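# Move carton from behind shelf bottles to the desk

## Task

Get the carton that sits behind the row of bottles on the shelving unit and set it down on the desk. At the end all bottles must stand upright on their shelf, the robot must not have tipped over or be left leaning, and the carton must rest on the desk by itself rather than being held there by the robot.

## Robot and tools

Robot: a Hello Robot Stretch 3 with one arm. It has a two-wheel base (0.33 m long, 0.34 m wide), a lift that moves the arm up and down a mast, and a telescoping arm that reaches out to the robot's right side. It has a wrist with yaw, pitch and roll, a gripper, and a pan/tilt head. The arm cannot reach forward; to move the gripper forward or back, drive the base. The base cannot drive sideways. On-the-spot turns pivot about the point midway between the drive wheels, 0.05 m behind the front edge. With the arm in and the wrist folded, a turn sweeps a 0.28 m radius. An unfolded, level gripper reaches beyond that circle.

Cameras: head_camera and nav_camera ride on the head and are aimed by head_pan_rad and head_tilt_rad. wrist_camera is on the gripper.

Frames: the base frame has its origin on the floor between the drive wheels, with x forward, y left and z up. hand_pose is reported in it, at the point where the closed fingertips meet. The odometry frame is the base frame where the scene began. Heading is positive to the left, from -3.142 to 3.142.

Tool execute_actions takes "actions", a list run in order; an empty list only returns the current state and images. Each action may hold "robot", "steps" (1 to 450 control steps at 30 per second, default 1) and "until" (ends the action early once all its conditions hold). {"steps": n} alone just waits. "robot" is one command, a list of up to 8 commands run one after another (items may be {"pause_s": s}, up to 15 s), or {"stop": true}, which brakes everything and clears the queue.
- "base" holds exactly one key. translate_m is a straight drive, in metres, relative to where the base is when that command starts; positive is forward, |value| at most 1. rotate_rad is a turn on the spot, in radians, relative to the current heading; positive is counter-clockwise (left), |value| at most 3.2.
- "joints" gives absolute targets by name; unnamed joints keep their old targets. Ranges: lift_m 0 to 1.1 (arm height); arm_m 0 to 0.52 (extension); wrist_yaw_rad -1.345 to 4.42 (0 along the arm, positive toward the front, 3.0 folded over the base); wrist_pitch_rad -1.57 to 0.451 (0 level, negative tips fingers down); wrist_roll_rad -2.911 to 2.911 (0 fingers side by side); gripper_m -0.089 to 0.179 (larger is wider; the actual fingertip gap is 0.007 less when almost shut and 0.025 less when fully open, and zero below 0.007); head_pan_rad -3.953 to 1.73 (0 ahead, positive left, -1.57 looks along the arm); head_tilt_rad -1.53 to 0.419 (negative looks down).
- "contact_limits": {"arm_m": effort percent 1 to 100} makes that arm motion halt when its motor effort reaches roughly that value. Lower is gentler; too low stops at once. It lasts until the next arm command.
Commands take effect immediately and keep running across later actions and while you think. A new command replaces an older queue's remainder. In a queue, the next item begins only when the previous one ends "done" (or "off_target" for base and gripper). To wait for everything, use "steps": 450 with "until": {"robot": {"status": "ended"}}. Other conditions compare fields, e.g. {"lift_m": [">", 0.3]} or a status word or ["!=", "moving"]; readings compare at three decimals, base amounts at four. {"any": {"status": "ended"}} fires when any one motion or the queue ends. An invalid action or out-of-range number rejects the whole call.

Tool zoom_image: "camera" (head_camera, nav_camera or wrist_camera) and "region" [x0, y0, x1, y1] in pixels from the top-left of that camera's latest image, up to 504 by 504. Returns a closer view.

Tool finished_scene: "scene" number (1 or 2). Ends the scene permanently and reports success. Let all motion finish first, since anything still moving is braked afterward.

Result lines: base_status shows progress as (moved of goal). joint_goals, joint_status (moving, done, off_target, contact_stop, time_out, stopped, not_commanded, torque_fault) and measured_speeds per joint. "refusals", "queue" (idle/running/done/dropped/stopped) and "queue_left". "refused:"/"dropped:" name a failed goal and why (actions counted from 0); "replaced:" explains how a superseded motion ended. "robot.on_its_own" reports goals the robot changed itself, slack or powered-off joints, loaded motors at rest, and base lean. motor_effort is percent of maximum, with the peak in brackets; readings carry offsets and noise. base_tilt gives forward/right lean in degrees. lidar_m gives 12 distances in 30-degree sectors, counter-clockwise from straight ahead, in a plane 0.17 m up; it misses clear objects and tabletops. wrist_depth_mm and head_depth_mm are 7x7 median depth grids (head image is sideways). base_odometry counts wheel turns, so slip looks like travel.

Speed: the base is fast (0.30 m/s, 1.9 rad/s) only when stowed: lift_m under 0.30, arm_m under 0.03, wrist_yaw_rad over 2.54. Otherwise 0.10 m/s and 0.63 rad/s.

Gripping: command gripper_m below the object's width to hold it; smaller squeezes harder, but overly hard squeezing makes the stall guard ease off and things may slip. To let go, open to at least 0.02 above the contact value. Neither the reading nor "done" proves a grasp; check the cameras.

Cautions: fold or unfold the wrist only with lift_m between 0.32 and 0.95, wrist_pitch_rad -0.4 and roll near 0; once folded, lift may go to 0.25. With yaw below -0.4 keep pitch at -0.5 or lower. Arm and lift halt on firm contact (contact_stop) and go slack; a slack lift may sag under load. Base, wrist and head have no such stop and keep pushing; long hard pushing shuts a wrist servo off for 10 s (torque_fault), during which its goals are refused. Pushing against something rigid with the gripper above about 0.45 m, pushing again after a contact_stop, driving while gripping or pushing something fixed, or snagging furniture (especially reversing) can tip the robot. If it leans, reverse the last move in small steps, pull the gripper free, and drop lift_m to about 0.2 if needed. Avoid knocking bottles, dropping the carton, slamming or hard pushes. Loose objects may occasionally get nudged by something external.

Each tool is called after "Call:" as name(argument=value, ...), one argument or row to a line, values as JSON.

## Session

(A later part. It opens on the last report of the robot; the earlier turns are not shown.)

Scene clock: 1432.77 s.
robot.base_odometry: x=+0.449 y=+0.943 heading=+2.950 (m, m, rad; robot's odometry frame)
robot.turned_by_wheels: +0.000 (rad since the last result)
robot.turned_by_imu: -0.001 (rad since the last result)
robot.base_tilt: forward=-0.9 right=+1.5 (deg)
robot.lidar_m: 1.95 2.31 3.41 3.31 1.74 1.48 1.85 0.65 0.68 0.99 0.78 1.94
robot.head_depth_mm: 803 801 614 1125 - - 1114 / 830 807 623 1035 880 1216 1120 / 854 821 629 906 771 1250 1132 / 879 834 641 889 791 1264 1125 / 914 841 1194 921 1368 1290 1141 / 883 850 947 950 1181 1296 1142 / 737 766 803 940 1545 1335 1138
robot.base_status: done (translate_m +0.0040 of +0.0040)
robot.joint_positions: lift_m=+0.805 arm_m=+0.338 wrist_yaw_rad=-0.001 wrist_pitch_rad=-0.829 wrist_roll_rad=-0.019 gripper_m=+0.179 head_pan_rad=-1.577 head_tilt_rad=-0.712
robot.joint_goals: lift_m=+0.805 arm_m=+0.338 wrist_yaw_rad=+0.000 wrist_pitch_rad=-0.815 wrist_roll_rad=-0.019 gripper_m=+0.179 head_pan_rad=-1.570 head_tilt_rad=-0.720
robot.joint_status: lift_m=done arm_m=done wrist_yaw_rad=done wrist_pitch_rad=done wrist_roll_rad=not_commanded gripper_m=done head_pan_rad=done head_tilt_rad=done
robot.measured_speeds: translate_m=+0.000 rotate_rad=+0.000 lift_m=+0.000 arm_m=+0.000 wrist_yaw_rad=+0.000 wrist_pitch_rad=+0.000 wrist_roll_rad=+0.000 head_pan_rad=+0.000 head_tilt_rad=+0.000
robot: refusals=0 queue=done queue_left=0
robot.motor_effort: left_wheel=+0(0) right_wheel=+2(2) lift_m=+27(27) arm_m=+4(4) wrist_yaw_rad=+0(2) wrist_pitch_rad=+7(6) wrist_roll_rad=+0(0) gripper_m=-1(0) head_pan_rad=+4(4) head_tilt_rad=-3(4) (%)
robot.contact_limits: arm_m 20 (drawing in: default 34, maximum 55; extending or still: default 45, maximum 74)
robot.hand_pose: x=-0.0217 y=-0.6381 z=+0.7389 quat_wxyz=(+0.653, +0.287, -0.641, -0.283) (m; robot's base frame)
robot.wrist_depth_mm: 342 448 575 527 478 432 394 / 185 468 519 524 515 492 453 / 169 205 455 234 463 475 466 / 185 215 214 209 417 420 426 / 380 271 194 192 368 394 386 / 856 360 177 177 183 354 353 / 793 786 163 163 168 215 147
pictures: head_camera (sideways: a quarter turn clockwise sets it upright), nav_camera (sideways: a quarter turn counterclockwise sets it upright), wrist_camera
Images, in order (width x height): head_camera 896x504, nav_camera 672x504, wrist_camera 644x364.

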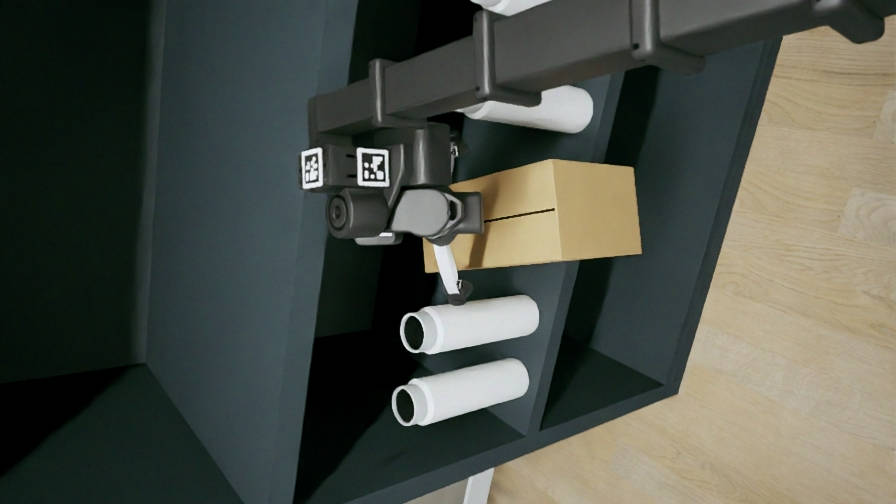

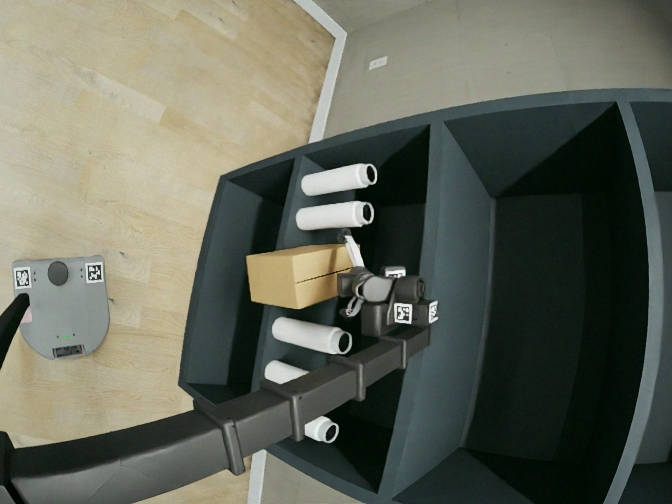

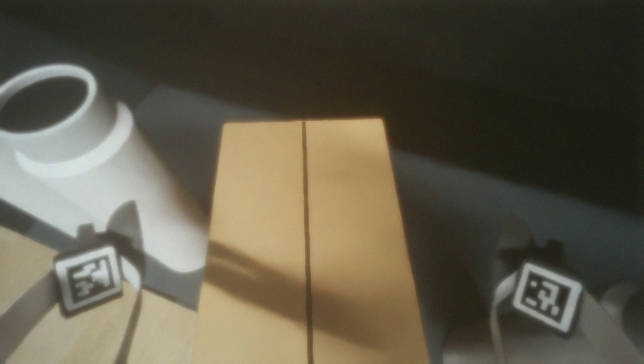

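Call:
execute_actions(
  actions=[
    {"robot": {"joints": {"wrist_yaw_rad": 0.045}}, "steps": 200, "until": {"robot": {"status": "ended"}}},
    {"robot": {"joints": {"lift_m": 0.775}}, "steps": 200, "until": {"robot": {"status": "ended"}}},
  ],
)

Scene clock: 1461.37 s.
robot.base_odometry: x=+0.449 y=+0.943 heading=+2.950 (m, m, rad; robot's odometry frame)
robot.turned_by_wheels: +0.000 (rad since the last result)
robot.turned_by_imu: -0.001 (rad since the last result)
robot.base_tilt: forward=-0.9 right=+1.6 (deg)
robot.lidar_m: 1.95 2.32 3.43 3.32 1.73 1.49 1.85 0.65 0.68 0.99 0.78 1.94
robot.head_depth_mm: 807 802 615 1112 - - 1118 / 830 810 619 - 881 1219 1113 / 857 821 629 - 769 1243 1122 / 882 831 665 888 788 1251 1130 / 911 846 1192 919 1362 1291 1131 / 883 854 948 948 1190 1298 1136 / 736 763 806 934 1555 1329 1142
robot.base_status: done (translate_m +0.0040 of +0.0040)
robot.joint_positions: lift_m=+0.775 arm_m=+0.338 wrist_yaw_rad=+0.043 wrist_pitch_rad=-0.829 wrist_roll_rad=-0.019 gripper_m=+0.179 head_pan_rad=-1.577 head_tilt_rad=-0.712
robot.joint_goals: lift_m=+0.775 arm_m=+0.338 wrist_yaw_rad=+0.045 wrist_pitch_rad=-0.815 wrist_roll_rad=-0.019 gripper_m=+0.179 head_pan_rad=-1.570 head_tilt_rad=-0.720
robot.joint_status: lift_m=done arm_m=done wrist_yaw_rad=done wrist_pitch_rad=done wrist_roll_rad=not_commanded gripper_m=done head_pan_rad=done head_tilt_rad=done
robot.measured_speeds: translate_m=+0.000 rotate_rad=+0.000 lift_m=+0.000 arm_m=+0.000 wrist_yaw_rad=+0.000 wrist_pitch_rad=+0.000 wrist_roll_rad=+0.000 head_pan_rad=+0.000 head_tilt_rad=+0.000
robot: refusals=0 queue=done queue_left=0
robot.motor_effort: left_wheel=+0(0) right_wheel=+2(2) lift_m=+27(30) arm_m=+3(3) wrist_yaw_rad=+1(2) wrist_pitch_rad=+6(6) wrist_roll_rad=+0(0) gripper_m=+0(0) head_pan_rad=+4(4) head_tilt_rad=-3(4) (%)
robot.contact_limits: arm_m 20 (drawing in: default 34, maximum 55; extending or still: default 45, maximum 74)
robot.hand_pose: x=-0.0149 y=-0.6380 z=+0.7089 quat_wxyz=(+0.659, +0.301, -0.635, -0.268) (m; robot's base frame)
robot.wrist_depth_mm: 162 424 521 530 480 430 394 / 148 442 468 479 479 472 439 / 160 191 202 193 203 430 436 / 274 214 179 175 183 389 392 / 852 287 160 161 164 360 358 / 843 830 147 147 147 325 325 / 775 765 135 136 136 236 152
pictures: head_camera (sideways: a quarter turn clockwise sets it upright), nav_camera (sideways: a quarter turn counterclockwise sets it upright), wrist_camera
Images, in order (width x height): head_camera 896x504, nav_camera 672x504, wrist_camera 644x364.

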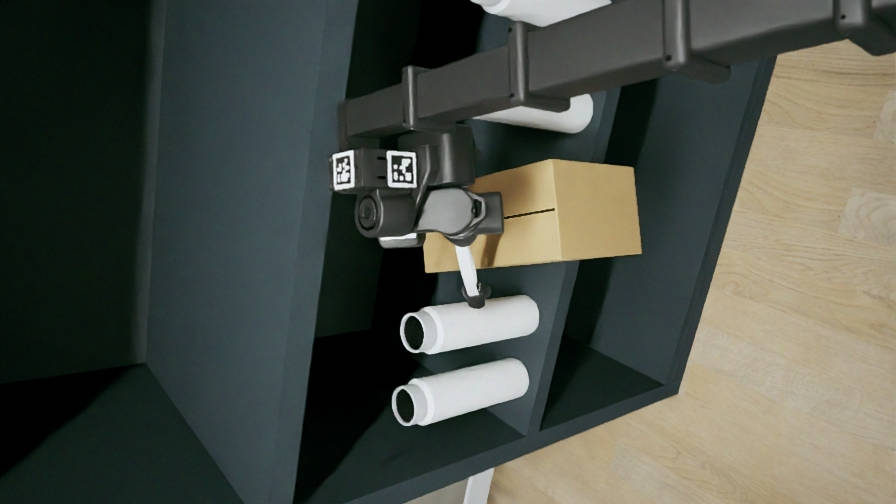

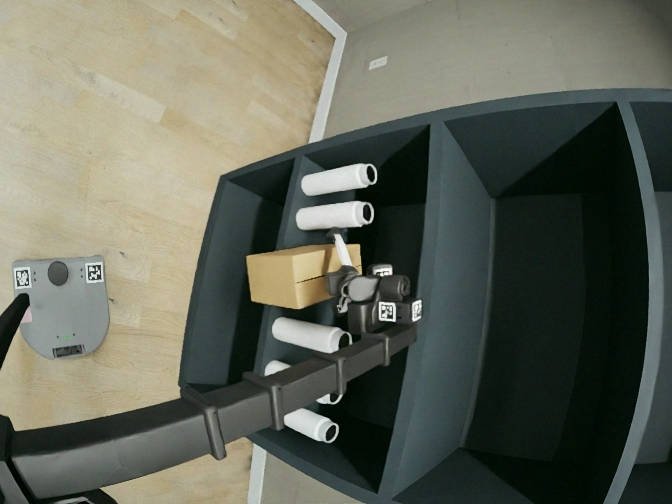

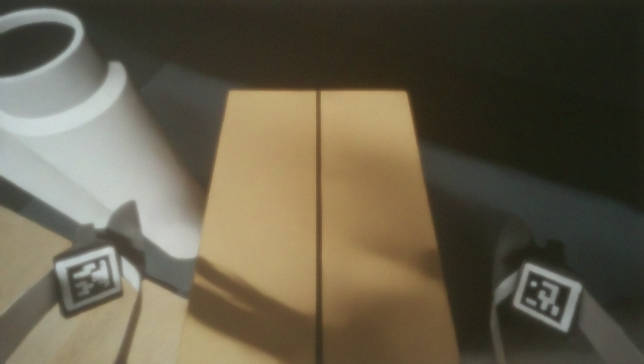

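Call:
execute_actions(
  actions=[
    {"robot": {"joints": {"lift_m": 0.748}}, "steps": 200, "until": {"robot": {"status": "ended"}}},
  ],
)

Scene clock: 1474.53 s.
robot.base_odometry: x=+0.449 y=+0.943 heading=+2.950 (m, m, rad; robot's odometry frame)
robot.turned_by_wheels: +0.000 (rad since the last result)
robot.turned_by_imu: -0.001 (rad since the last result)
robot.base_tilt: forward=-0.9 right=+1.6 (deg)
robot.lidar_m: 1.94 2.31 3.43 3.30 1.73 1.49 1.85 0.65 0.68 0.99 0.78 1.94
robot.head_depth_mm: 807 800 615 1108 803 - - / 826 810 621 - 899 1224 1120 / 858 821 630 - 769 1240 1123 / 882 835 666 1026 791 1258 1126 / 912 845 1193 926 1374 1286 1137 / 880 852 948 952 1182 1305 1138 / 735 762 804 936 1546 1336 1141
robot.base_status: done (translate_m +0.0040 of +0.0040)
robot.joint_positions: lift_m=+0.748 arm_m=+0.338 wrist_yaw_rad=+0.043 wrist_pitch_rad=-0.828 wrist_roll_rad=-0.019 gripper_m=+0.179 head_pan_rad=-1.577 head_tilt_rad=-0.712
robot.joint_goals: lift_m=+0.748 arm_m=+0.338 wrist_yaw_rad=+0.045 wrist_pitch_rad=-0.815 wrist_roll_rad=-0.019 gripper_m=+0.179 head_pan_rad=-1.570 head_tilt_rad=-0.720
robot.joint_status: lift_m=done arm_m=done wrist_yaw_rad=done wrist_pitch_rad=done wrist_roll_rad=not_commanded gripper_m=done head_pan_rad=done head_tilt_rad=done
robot.measured_speeds: translate_m=+0.000 rotate_rad=+0.000 lift_m=+0.000 arm_m=+0.000 wrist_yaw_rad=+0.000 wrist_pitch_rad=+0.000 wrist_roll_rad=+0.000 head_pan_rad=+0.000 head_tilt_rad=+0.000
robot: refusals=0 queue=done queue_left=0
robot.motor_effort: left_wheel=+0(0) right_wheel=+2(2) lift_m=+27(27) arm_m=+3(3) wrist_yaw_rad=+0(1) wrist_pitch_rad=+6(6) wrist_roll_rad=+0(0) gripper_m=+0(0) head_pan_rad=+5(4) head_tilt_rad=-3(3) (%)
robot.contact_limits: arm_m 20 (drawing in: default 34, maximum 55; extending or still: default 45, maximum 74)
robot.hand_pose: x=-0.0149 y=-0.6380 z=+0.6819 quat_wxyz=(+0.659, +0.301, -0.635, -0.268) (m; robot's base frame)
robot.wrist_depth_mm: 141 427 497 498 474 428 388 / 143 422 183 179 419 436 434 / 159 191 159 160 164 397 396 / 274 215 143 144 146 356 358 / 849 269 131 132 131 329 326 / 818 305 120 121 121 289 302 / 743 732 111 112 112 190 153
pictures: head_camera (sideways: a quarter turn clockwise sets it upright), nav_camera (sideways: a quarter turn counterclockwise sets it upright), wrist_camera
Images, in order (width x height): head_camera 896x504, nav_camera 672x504, wrist_camera 644x364.

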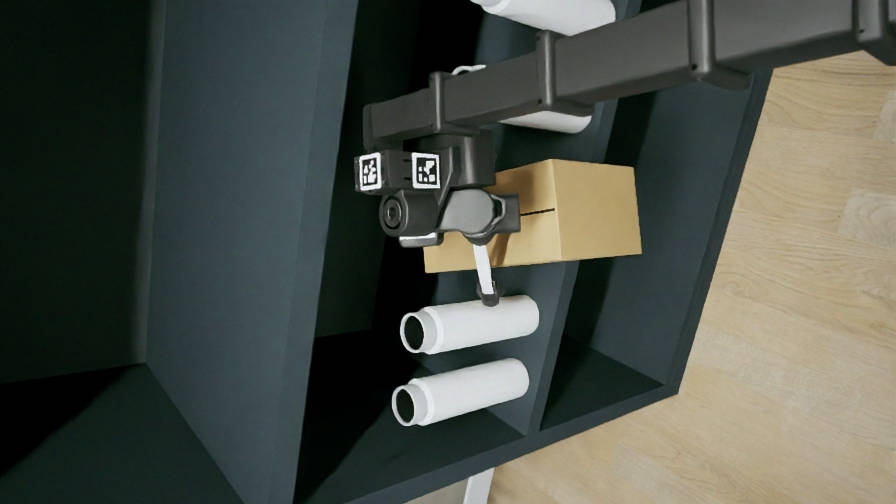

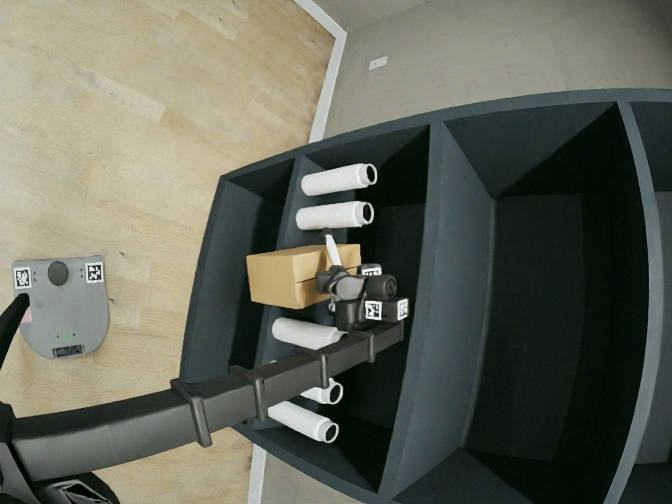

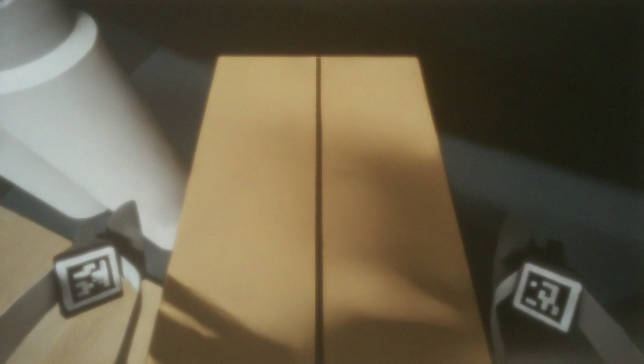

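Call:
execute_actions(
  actions=[
    {"robot": {"joints": {"lift_m": 0.733}}, "steps": 200, "until": {"robot": {"status": "ended"}}},
  ],
)

Scene clock: 1486.73 s.
robot.base_odometry: x=+0.449 y=+0.943 heading=+2.950 (m, m, rad; robot's odometry frame)
robot.turned_by_wheels: +0.000 (rad since the last result)
robot.turned_by_imu: -0.001 (rad since the last result)
robot.base_tilt: forward=-0.9 right=+1.5 (deg)
robot.lidar_m: 1.94 2.31 3.44 3.31 1.73 1.49 1.85 0.65 0.68 0.99 0.78 1.94
robot.head_depth_mm: 805 804 616 1109 827 - - / 831 808 623 - 900 1220 1121 / 856 822 657 - 778 1250 1124 / 882 833 668 1045 805 1263 1123 / 915 845 1198 919 1370 1291 1134 / 881 853 951 948 1171 1300 1141 / 736 764 807 939 1526 1328 1145
robot.base_status: done (translate_m +0.0040 of +0.0040)
robot.joint_positions: lift_m=+0.734 arm_m=+0.338 wrist_yaw_rad=+0.043 wrist_pitch_rad=-0.810 wrist_roll_rad=-0.019 gripper_m=+0.179 head_pan_rad=-1.577 head_tilt_rad=-0.712
robot.joint_goals: lift_m=+0.734 arm_m=+0.338 wrist_yaw_rad=+0.045 wrist_pitch_rad=-0.815 wrist_roll_rad=-0.019 gripper_m=+0.179 head_pan_rad=-1.570 head_tilt_rad=-0.720
robot.joint_status: lift_m=contact_stop arm_m=done wrist_yaw_rad=done wrist_pitch_rad=done wrist_roll_rad=not_commanded gripper_m=done head_pan_rad=done head_tilt_rad=done
robot.measured_speeds: translate_m=+0.000 rotate_rad=+0.000 lift_m=+0.000 arm_m=+0.000 wrist_yaw_rad=+0.000 wrist_pitch_rad=+0.024 wrist_roll_rad=+0.000 head_pan_rad=+0.000 head_tilt_rad=+0.000
robot: refusals=0 queue=dropped queue_left=0
robot.on_its_own: lift_m is slack since a contact_stop, until your next command for it
robot.motor_effort: left_wheel=+0(1) right_wheel=+4(5) lift_m=+34(36) arm_m=+3(3) wrist_yaw_rad=+2(1) wrist_pitch_rad=-3(6) wrist_roll_rad=+0(0) gripper_m=+0(0) head_pan_rad=+4(5) head_tilt_rad=-4(3) (%)
robot.contact_limits: arm_m 20 (drawing in: default 34, maximum 55; extending or still: default 45, maximum 74)
robot.hand_pose: x=-0.0148 y=-0.6418 z=+0.6703 quat_wxyz=(+0.662, +0.295, -0.637, -0.262) (m; robot's base frame)
robot.wrist_depth_mm: 138 417 496 489 464 426 386 / 142 417 170 166 172 438 424 / 156 190 146 147 148 391 388 / 254 203 132 132 132 343 347 / 848 176 120 120 120 315 315 / 812 111 109 110 110 113 292 / 723 103 101 101 101 182 154
pictures: head_camera (sideways: a quarter turn clockwise sets it upright), nav_camera (sideways: a quarter turn counterclockwise sets it upright), wrist_camera
Images, in order (width x height): head_camera 896x504, nav_camera 672x504, wrist_camera 644x364.

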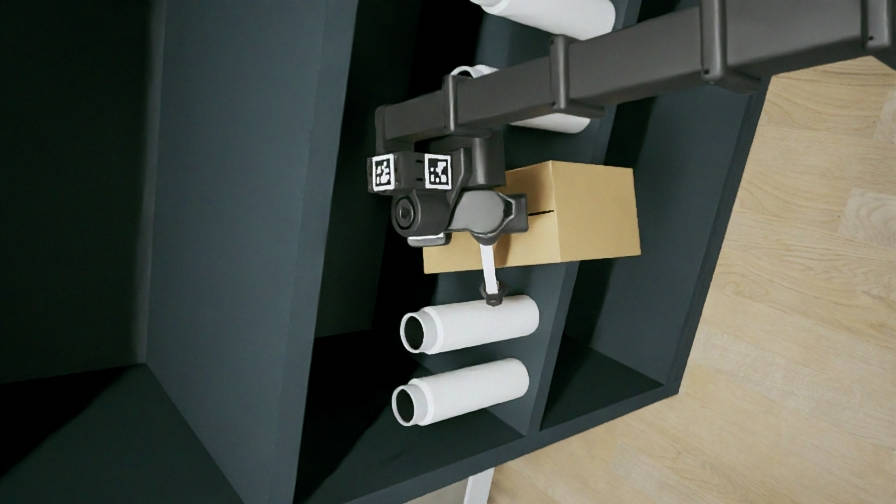

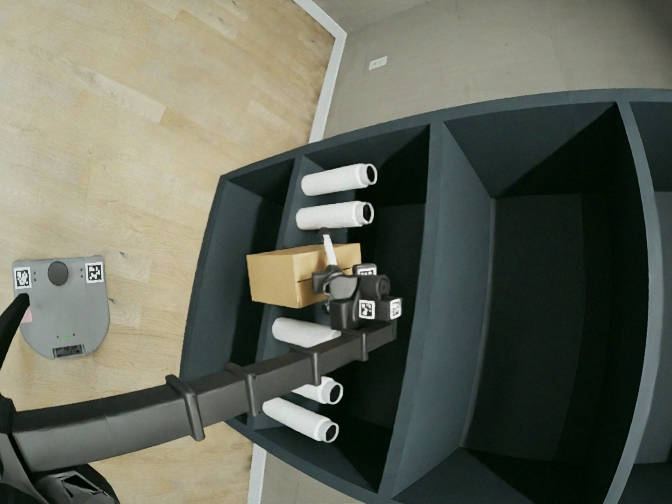

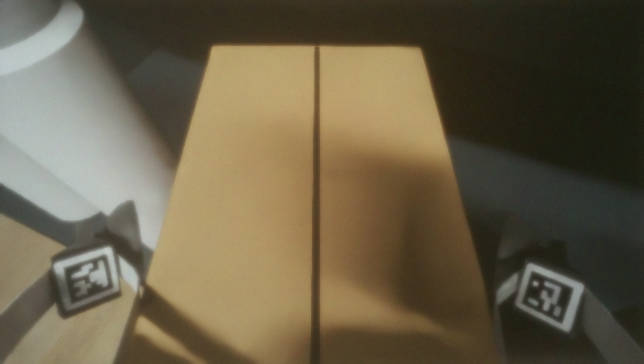

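Call:
execute_actions(
  actions=[
    {"robot": {"joints": {"lift_m": 0.738}}, "steps": 200, "until": {"robot": {"status": "ended"}}},
    {"steps": 10},
  ],
)

Scene clock: 1511.23 s.
robot.base_odometry: x=+0.449 y=+0.943 heading=+2.950 (m, m, rad; robot's odometry frame)
robot.turned_by_wheels: +0.000 (rad since the last result)
robot.turned_by_imu: -0.001 (rad since the last result)
robot.base_tilt: forward=-0.9 right=+1.6 (deg)
robot.lidar_m: 1.94 2.32 3.43 3.33 1.73 1.49 1.85 0.65 0.68 0.98 0.78 1.94
robot.head_depth_mm: 806 803 615 1099 822 - - / 833 813 621 - 898 1213 1116 / 854 825 658 - 770 1243 1124 / 881 832 665 1041 798 1259 1123 / 912 844 1191 920 1352 1290 1132 / 881 854 946 948 1174 1305 1136 / 740 764 803 935 1547 1332 1139
robot.base_status: done (translate_m +0.0040 of +0.0040)
robot.joint_positions: lift_m=+0.738 arm_m=+0.338 wrist_yaw_rad=+0.043 wrist_pitch_rad=-0.828 wrist_roll_rad=-0.019 gripper_m=+0.179 head_pan_rad=-1.577 head_tilt_rad=-0.712
robot.joint_goals: lift_m=+0.738 arm_m=+0.338 wrist_yaw_rad=+0.045 wrist_pitch_rad=-0.815 wrist_roll_rad=-0.019 gripper_m=+0.179 head_pan_rad=-1.570 head_tilt_rad=-0.720
robot.joint_status: lift_m=done arm_m=done wrist_yaw_rad=done wrist_pitch_rad=done wrist_roll_rad=not_commanded gripper_m=done head_pan_rad=done head_tilt_rad=done
robot.measured_speeds: translate_m=+0.000 rotate_rad=+0.000 lift_m=+0.000 arm_m=+0.000 wrist_yaw_rad=+0.000 wrist_pitch_rad=+0.000 wrist_roll_rad=+0.000 head_pan_rad=+0.000 head_tilt_rad=+0.000
robot: refusals=0 queue=done queue_left=0
robot.motor_effort: left_wheel=+0(0) right_wheel=+2(4) lift_m=+46(46) arm_m=+3(4) wrist_yaw_rad=+1(1) wrist_pitch_rad=+6(6) wrist_roll_rad=+0(0) gripper_m=-1(0) head_pan_rad=+5(4) head_tilt_rad=-3(3) (%)
robot.contact_limits: arm_m 20 (drawing in: default 34, maximum 55; extending or still: default 45, maximum 74)
robot.hand_pose: x=-0.0149 y=-0.6381 z=+0.6713 quat_wxyz=(+0.659, +0.301, -0.635, -0.268) (m; robot's base frame)
robot.wrist_depth_mm: 138 419 489 479 467 431 390 / 143 407 162 163 168 424 419 / 160 190 145 146 146 382 382 / 271 208 131 132 132 343 349 / 816 180 119 120 121 314 316 / 818 111 110 110 111 113 293 / 734 103 101 102 102 181 153
pictures: head_camera (sideways: a quarter turn clockwise sets it upright), nav_camera (sideways: a quarter turn counterclockwise sets it upright), wrist_camera
Images, in order (width x height): head_camera 896x504, nav_camera 672x504, wrist_camera 644x364.

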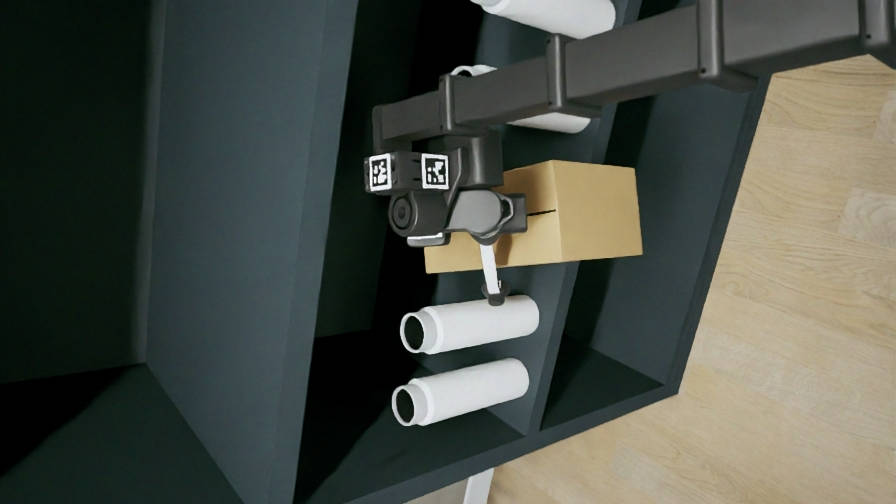

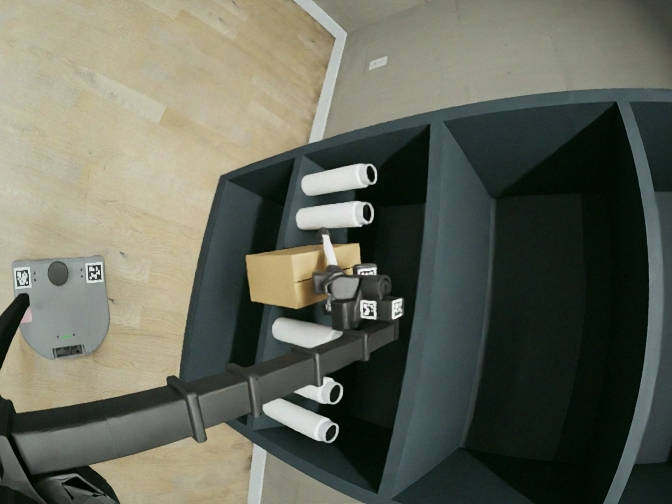

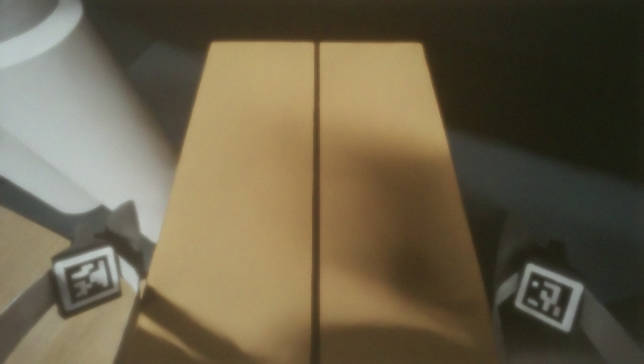

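Call:
zoom_image(
  camera="head_camera",
  region=[400, 150, 660, 330],
)

Region (400, 150, 660, 330) of head_camera's 896x504 image, scaled by 1.938, with more detail than that image has; it fills the top 349 rows of this view, and the rest is white.

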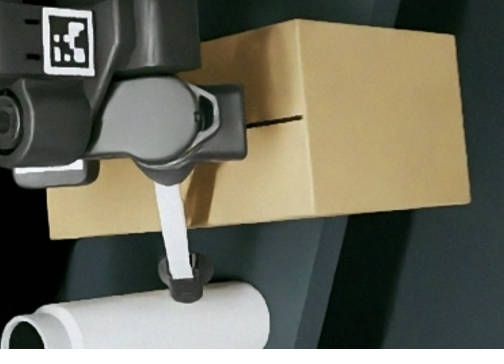

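Call:
execute_actions(
  actions=[
    {"robot": {"joints": {"gripper_m": 0.11}}, "steps": 200, "until": {"robot": {"status": "ended"}}},
    {"steps": 10},
  ],
)

Scene clock: 1540.53 s.
robot.base_odometry: x=+0.449 y=+0.943 heading=+2.950 (m, m, rad; robot's odometry frame)
robot.turned_by_wheels: +0.000 (rad since the last result)
robot.turned_by_imu: -0.001 (rad since the last result)
robot.base_tilt: forward=-0.9 right=+1.6 (deg)
robot.lidar_m: 1.94 2.31 3.43 3.31 1.73 1.48 1.85 0.65 0.68 0.99 0.78 1.94
robot.head_depth_mm: 804 804 614 1103 823 - - / 831 812 621 - 898 1218 1127 / 851 825 657 - 775 1236 1119 / 883 831 666 989 804 1272 1137 / 911 840 1190 930 1370 1296 1139 / 882 855 948 949 1180 1308 1131 / 739 762 806 931 1562 1330 1143
robot.base_status: done (translate_m +0.0040 of +0.0040)
robot.joint_positions: lift_m=+0.738 arm_m=+0.338 wrist_yaw_rad=+0.043 wrist_pitch_rad=-0.820 wrist_roll_rad=-0.021 gripper_m=+0.111 head_pan_rad=-1.577 head_tilt_rad=-0.712
robot.joint_goals: lift_m=+0.738 arm_m=+0.338 wrist_yaw_rad=+0.045 wrist_pitch_rad=-0.815 wrist_roll_rad=-0.021 gripper_m=+0.110 head_pan_rad=-1.570 head_tilt_rad=-0.720
robot.joint_status: lift_m=done arm_m=done wrist_yaw_rad=done wrist_pitch_rad=done wrist_roll_rad=not_commanded gripper_m=done head_pan_rad=done head_tilt_rad=done
robot.measured_speeds: translate_m=+0.000 rotate_rad=+0.000 lift_m=+0.000 arm_m=+0.000 wrist_yaw_rad=+0.000 wrist_pitch_rad=+0.000 wrist_roll_rad=+0.000 head_pan_rad=+0.000 head_tilt_rad=+0.000
robot: refusals=0 queue=done queue_left=0
robot.motor_effort: left_wheel=-1(0) right_wheel=+2(2) lift_m=+40(46) arm_m=+4(3) wrist_yaw_rad=+3(1) wrist_pitch_rad=+2(6) wrist_roll_rad=+2(1) gripper_m=-27(98) head_pan_rad=+4(5) head_tilt_rad=-3(3) (%)
robot.contact_limits: arm_m 20 (drawing in: default 34, maximum 55; extending or still: default 45, maximum 74)
robot.hand_pose: x=-0.0148 y=-0.6397 z=+0.6727 quat_wxyz=(+0.661, +0.299, -0.635, -0.265) (m; robot's base frame)
robot.wrist_depth_mm: 139 420 487 487 466 426 388 / 142 415 169 166 173 428 431 / 157 189 147 148 150 385 388 / 257 208 133 134 134 350 351 / 833 238 121 121 122 318 318 / 810 111 111 111 113 114 291 / 742 105 102 103 104 188 153
pictures: head_camera (sideways: a quarter turn clockwise sets it upright), nav_camera (sideways: a quarter turn counterclockwise sets it upright), wrist_camera
Images, in order (width x height): head_camera 896x504, nav_camera 672x504, wrist_camera 644x364.

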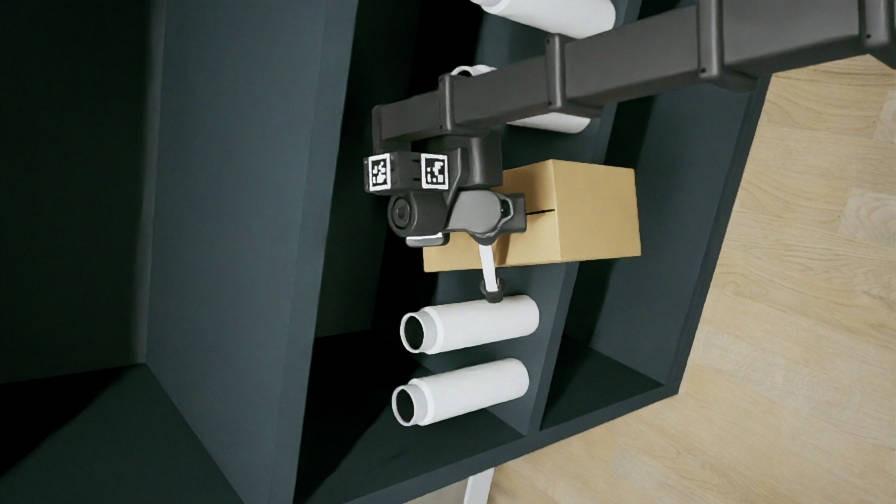

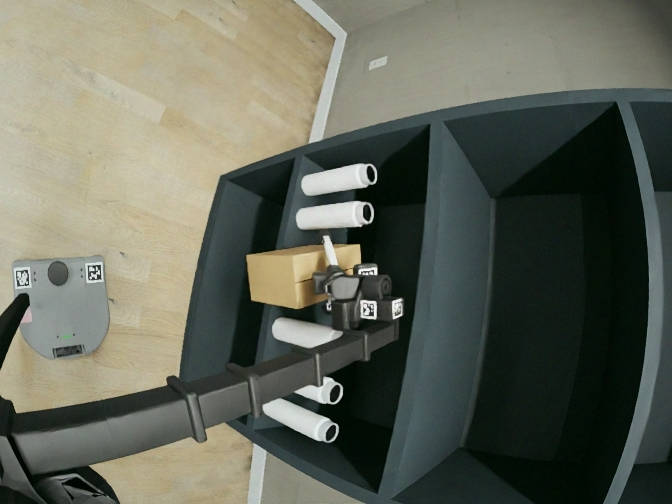

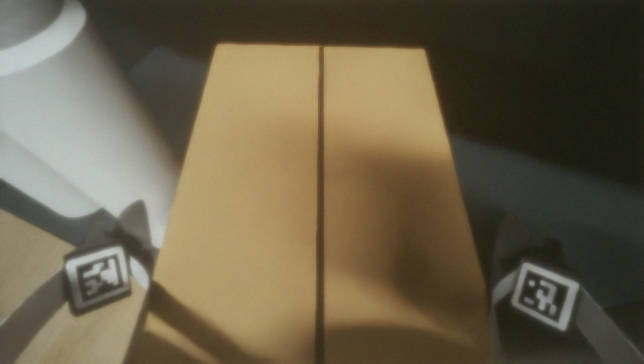

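Call:
execute_actions(
  actions=[
    {"robot": {"joints": {"lift_m": 0.744}}, "steps": 200, "until": {"robot": {"status": "ended"}}},
    {"steps": 15},
  ],
)

Scene clock: 1570.33 s.
robot.base_odometry: x=+0.449 y=+0.943 heading=+2.950 (m, m, rad; robot's odometry frame)
robot.turned_by_wheels: +0.000 (rad since the last result)
robot.turned_by_imu: -0.001 (rad since the last result)
robot.base_tilt: forward=-0.9 right=+1.5 (deg)
robot.lidar_m: 1.94 2.32 3.44 3.32 1.74 1.49 1.85 0.65 0.68 0.99 0.78 1.94
robot.head_depth_mm: 804 802 615 1104 813 - - / 831 810 622 - 898 1227 1123 / 854 822 658 - 775 1244 1127 / 881 835 665 1028 806 1266 1125 / 914 840 1200 929 1370 1284 1144 / 881 852 946 949 1175 1307 1141 / 737 761 802 936 1547 1329 1142
robot.base_status: done (translate_m +0.0040 of +0.0040)
robot.joint_positions: lift_m=+0.744 arm_m=+0.338 wrist_yaw_rad=+0.045 wrist_pitch_rad=-0.802 wrist_roll_rad=-0.023 gripper_m=+0.121 head_pan_rad=-1.577 head_tilt_rad=-0.712
robot.joint_goals: lift_m=+0.744 arm_m=+0.338 wrist_yaw_rad=+0.045 wrist_pitch_rad=-0.815 wrist_roll_rad=-0.023 gripper_m=+0.120 head_pan_rad=-1.570 head_tilt_rad=-0.720
robot.joint_status: lift_m=done arm_m=done wrist_yaw_rad=done wrist_pitch_rad=done wrist_roll_rad=not_commanded gripper_m=done head_pan_rad=done head_tilt_rad=done
robot.measured_speeds: translate_m=+0.000 rotate_rad=+0.000 lift_m=+0.000 arm_m=+0.000 wrist_yaw_rad=+0.000 wrist_pitch_rad=+0.000 wrist_roll_rad=+0.000 head_pan_rad=+0.000 head_tilt_rad=+0.000
robot: refusals=0 queue=done queue_left=0
robot.on_its_own: gripper_m is held at +0.120, not at your +0.110, by its stall guard, which is not easing now
robot.motor_effort: left_wheel=+1(1) right_wheel=+0(4) lift_m=+37(43) arm_m=+3(3) wrist_yaw_rad=+1(2) wrist_pitch_rad=-6(11) wrist_roll_rad=+3(4) gripper_m=-15(27) head_pan_rad=+4(4) head_tilt_rad=-3(3) (%)
robot.contact_limits: arm_m 20 (drawing in: default 34, maximum 55; extending or still: default 45, maximum 74)
robot.hand_pose: x=-0.0144 y=-0.6434 z=+0.6817 quat_wxyz=(+0.665, +0.294, -0.637, -0.258) (m; robot's base frame)
robot.wrist_depth_mm: 141 419 520 508 471 422 381 / 142 422 187 184 431 448 429 / 155 187 162 162 167 403 411 / 254 207 145 146 146 359 363 / 332 233 132 133 132 335 331 / 795 301 120 121 121 - 299 / 733 745 111 111 111 219 146
pictures: head_camera (sideways: a quarter turn clockwise sets it upright), nav_camera (sideways: a quarter turn counterclockwise sets it upright), wrist_camera
Images, in order (width x height): head_camera 896x504, nav_camera 672x504, wrist_camera 644x364.

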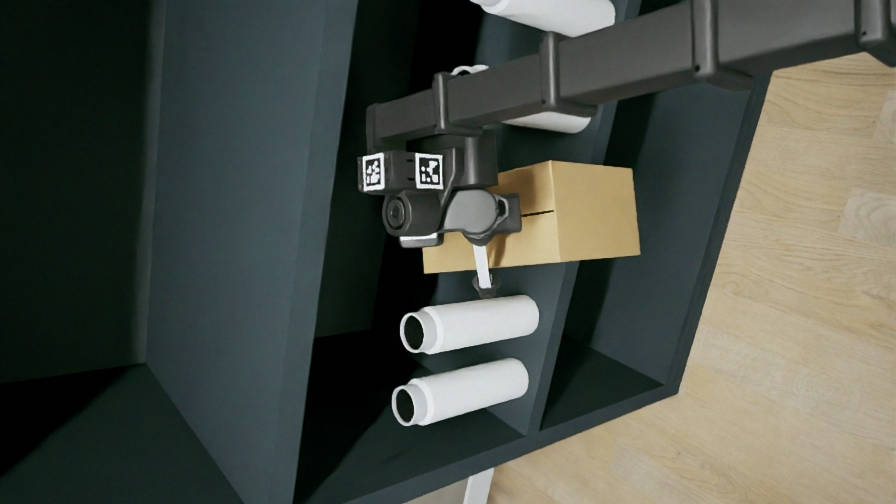

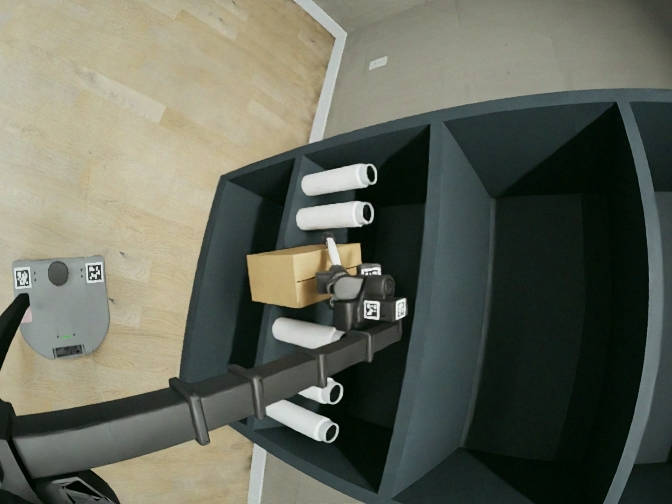

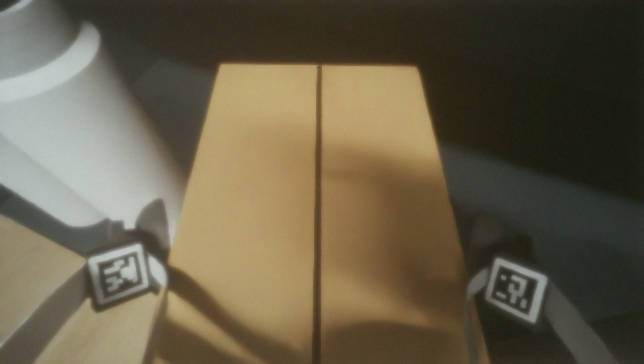

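Call:
execute_actions(
  actions=[
    {"robot": {"joints": {"lift_m": 0.750}}, "steps": 200, "until": {"robot": {"status": "ended"}}},
    {"robot": {"joints": {"gripper_m": 0.10}}, "steps": 100, "until": {"robot": {"status": "ended"}}},
    {"steps": 20},
  ],
)

Scene clock: 1636.90 s.
robot.base_odometry: x=+0.449 y=+0.943 heading=+2.950 (m, m, rad; robot's odometry frame)
robot.turned_by_wheels: +0.000 (rad since the last result)
robot.turned_by_imu: -0.001 (rad since the last result)
robot.base_tilt: forward=-0.9 right=+1.6 (deg)
robot.lidar_m: 1.94 2.31 3.46 3.31 1.74 1.49 1.85 0.65 0.68 0.98 0.78 1.94
robot.head_depth_mm: 806 803 613 1100 794 - - / 830 812 620 - 895 1222 1126 / 855 822 632 - 768 1244 1125 / 883 830 664 987 788 1262 1129 / 913 843 1194 924 1371 1294 1137 / 876 849 942 945 1174 1306 1132 / 739 761 803 938 1539 1330 1144
robot.base_status: done (translate_m +0.0040 of +0.0040)
robot.joint_positions: lift_m=+0.750 arm_m=+0.338 wrist_yaw_rad=+0.045 wrist_pitch_rad=-0.830 wrist_roll_rad=-0.023 gripper_m=+0.101 head_pan_rad=-1.577 head_tilt_rad=-0.712
robot.joint_goals: lift_m=+0.750 arm_m=+0.338 wrist_yaw_rad=+0.045 wrist_pitch_rad=-0.815 wrist_roll_rad=-0.023 gripper_m=+0.100 head_pan_rad=-1.570 head_tilt_rad=-0.720
robot.joint_status: lift_m=done arm_m=done wrist_yaw_rad=done wrist_pitch_rad=done wrist_roll_rad=not_commanded gripper_m=done head_pan_rad=done head_tilt_rad=done
robot.measured_speeds: translate_m=+0.000 rotate_rad=+0.000 lift_m=+0.000 arm_m=+0.000 wrist_yaw_rad=+0.000 wrist_pitch_rad=+0.000 wrist_roll_rad=+0.000 head_pan_rad=+0.000 head_tilt_rad=+0.000
robot: refusals=0 queue=done queue_left=0
robot.motor_effort: left_wheel=+1(0) right_wheel=+1(2) lift_m=+46(45) arm_m=+3(4) wrist_yaw_rad=+1(0) wrist_pitch_rad=+7(7) wrist_roll_rad=+3(2) gripper_m=-21(95) head_pan_rad=+5(4) head_tilt_rad=-3(3) (%)
robot.contact_limits: arm_m 20 (drawing in: default 34, maximum 55; extending or still: default 45, maximum 74)
robot.hand_pose: x=-0.0146 y=-0.6378 z=+0.6831 quat_wxyz=(+0.661, +0.303, -0.633, -0.267) (m; robot's base frame)
robot.wrist_depth_mm: 141 423 490 506 478 432 389 / 143 414 180 177 425 445 427 / 159 189 158 159 162 395 398 / 274 214 143 144 145 361 360 / 833 258 131 132 132 332 326 / 826 123 122 121 122 - 300 / 753 751 112 113 113 211 139
pictures: head_camera (sideways: a quarter turn clockwise sets it upright), nav_camera (sideways: a quarter turn counterclockwise sets it upright), wrist_camera
Images, in order (width x height): head_camera 896x504, nav_camera 672x504, wrist_camera 644x364.

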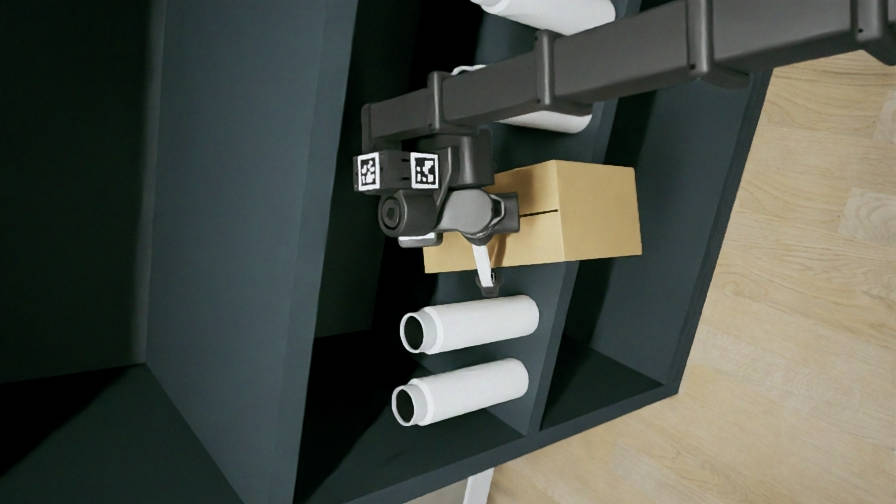

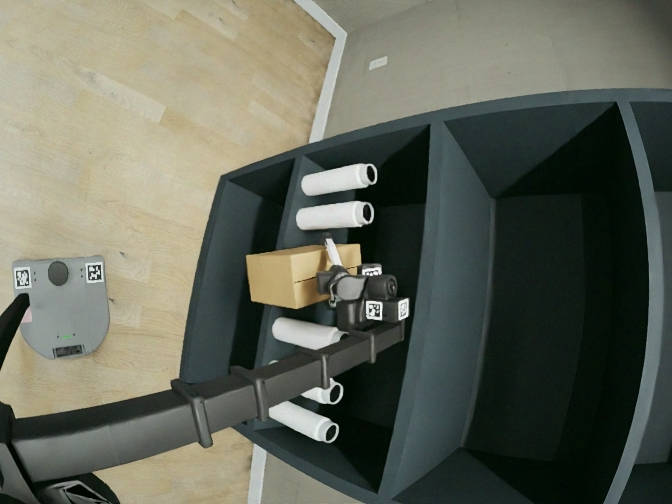

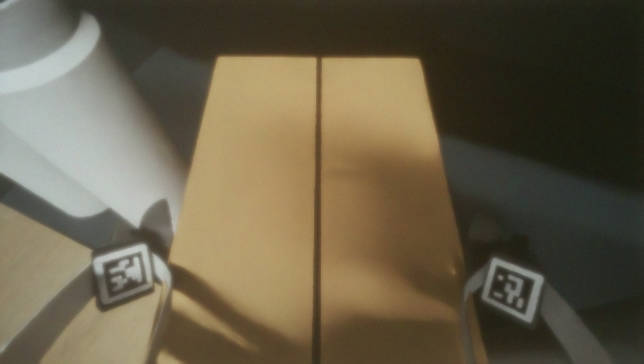

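Call:
execute_actions(
  actions=[
    {"robot": {"joints": {"lift_m": 0.762}}, "steps": 200, "until": {"robot": {"status": "ended"}}},
    {"steps": 20},
  ],
)

Scene clock: 1649.80 s.
robot.base_odometry: x=+0.449 y=+0.943 heading=+2.950 (m, m, rad; robot's odometry frame)
robot.turned_by_wheels: +0.000 (rad since the last result)
robot.turned_by_imu: -0.001 (rad since the last result)
robot.base_tilt: forward=-0.9 right=+1.6 (deg)
robot.lidar_m: 1.94 2.31 3.43 3.31 1.74 1.48 1.85 0.65 0.68 0.99 0.78 1.94
robot.head_depth_mm: 804 801 616 1105 788 - 1110 / 831 811 603 - 904 1222 1119 / 856 820 627 - 775 1243 1127 / 880 831 667 866 796 1265 1131 / 913 841 1198 924 1370 1286 1134 / 882 851 948 946 1176 1312 1130 / 737 759 806 933 1539 1324 1146
robot.base_status: done (translate_m +0.0040 of +0.0040)
robot.joint_positions: lift_m=+0.762 arm_m=+0.338 wrist_yaw_rad=+0.045 wrist_pitch_rad=-0.831 wrist_roll_rad=-0.023 gripper_m=+0.101 head_pan_rad=-1.577 head_tilt_rad=-0.712
robot.joint_goals: lift_m=+0.762 arm_m=+0.338 wrist_yaw_rad=+0.045 wrist_pitch_rad=-0.815 wrist_roll_rad=-0.023 gripper_m=+0.100 head_pan_rad=-1.570 head_tilt_rad=-0.720
robot.joint_status: lift_m=done arm_m=done wrist_yaw_rad=done wrist_pitch_rad=done wrist_roll_rad=not_commanded gripper_m=done head_pan_rad=done head_tilt_rad=done
robot.measured_speeds: translate_m=+0.000 rotate_rad=+0.000 lift_m=+0.000 arm_m=+0.000 wrist_yaw_rad=+0.000 wrist_pitch_rad=+0.000 wrist_roll_rad=+0.000 head_pan_rad=+0.000 head_tilt_rad=+0.000
robot: refusals=0 queue=done queue_left=0
robot.motor_effort: left_wheel=+1(0) right_wheel=+2(1) lift_m=+46(48) arm_m=+4(3) wrist_yaw_rad=-1(1) wrist_pitch_rad=+8(7) wrist_roll_rad=+2(3) gripper_m=-21(21) head_pan_rad=+4(4) head_tilt_rad=-3(3) (%)
robot.contact_limits: arm_m 20 (drawing in: default 34, maximum 55; extending or still: default 45, maximum 74)
robot.hand_pose: x=-0.0147 y=-0.6376 z=+0.6949 quat_wxyz=(+0.661, +0.303, -0.633, -0.268) (m; robot's base frame)
robot.wrist_depth_mm: 143 420 518 498 483 427 392 / 146 431 177 174 178 459 431 / 159 190 157 157 160 405 414 / 277 214 142 143 143 372 375 / 873 258 131 131 132 343 343 / 838 123 121 121 122 - 311 / 774 752 113 113 113 210 140
pictures: head_camera (sideways: a quarter turn clockwise sets it upright), nav_camera (sideways: a quarter turn counterclockwise sets it upright), wrist_camera
Images, in order (width x height): head_camera 896x504, nav_camera 672x504, wrist_camera 644x364.

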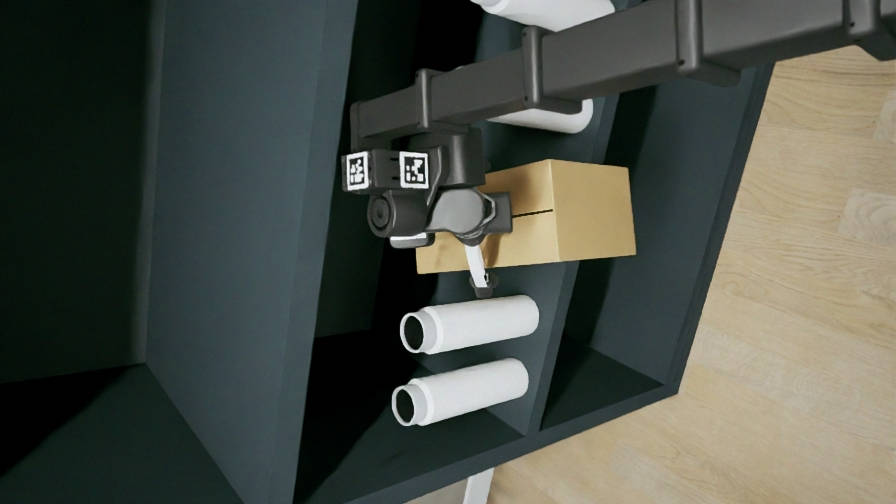

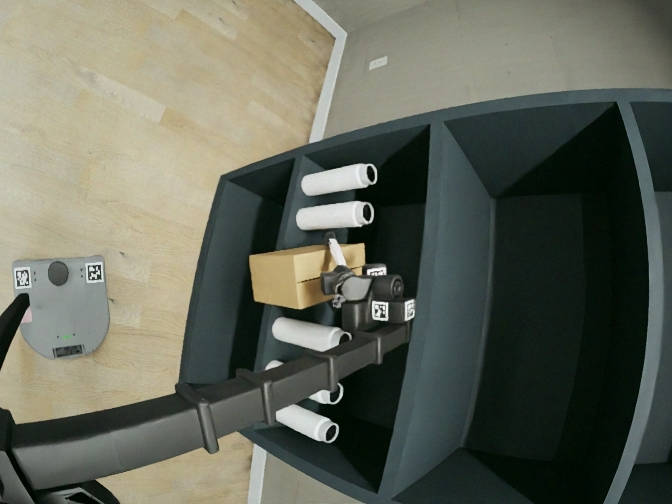

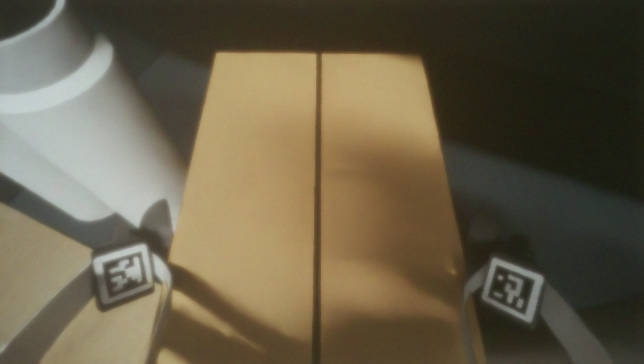

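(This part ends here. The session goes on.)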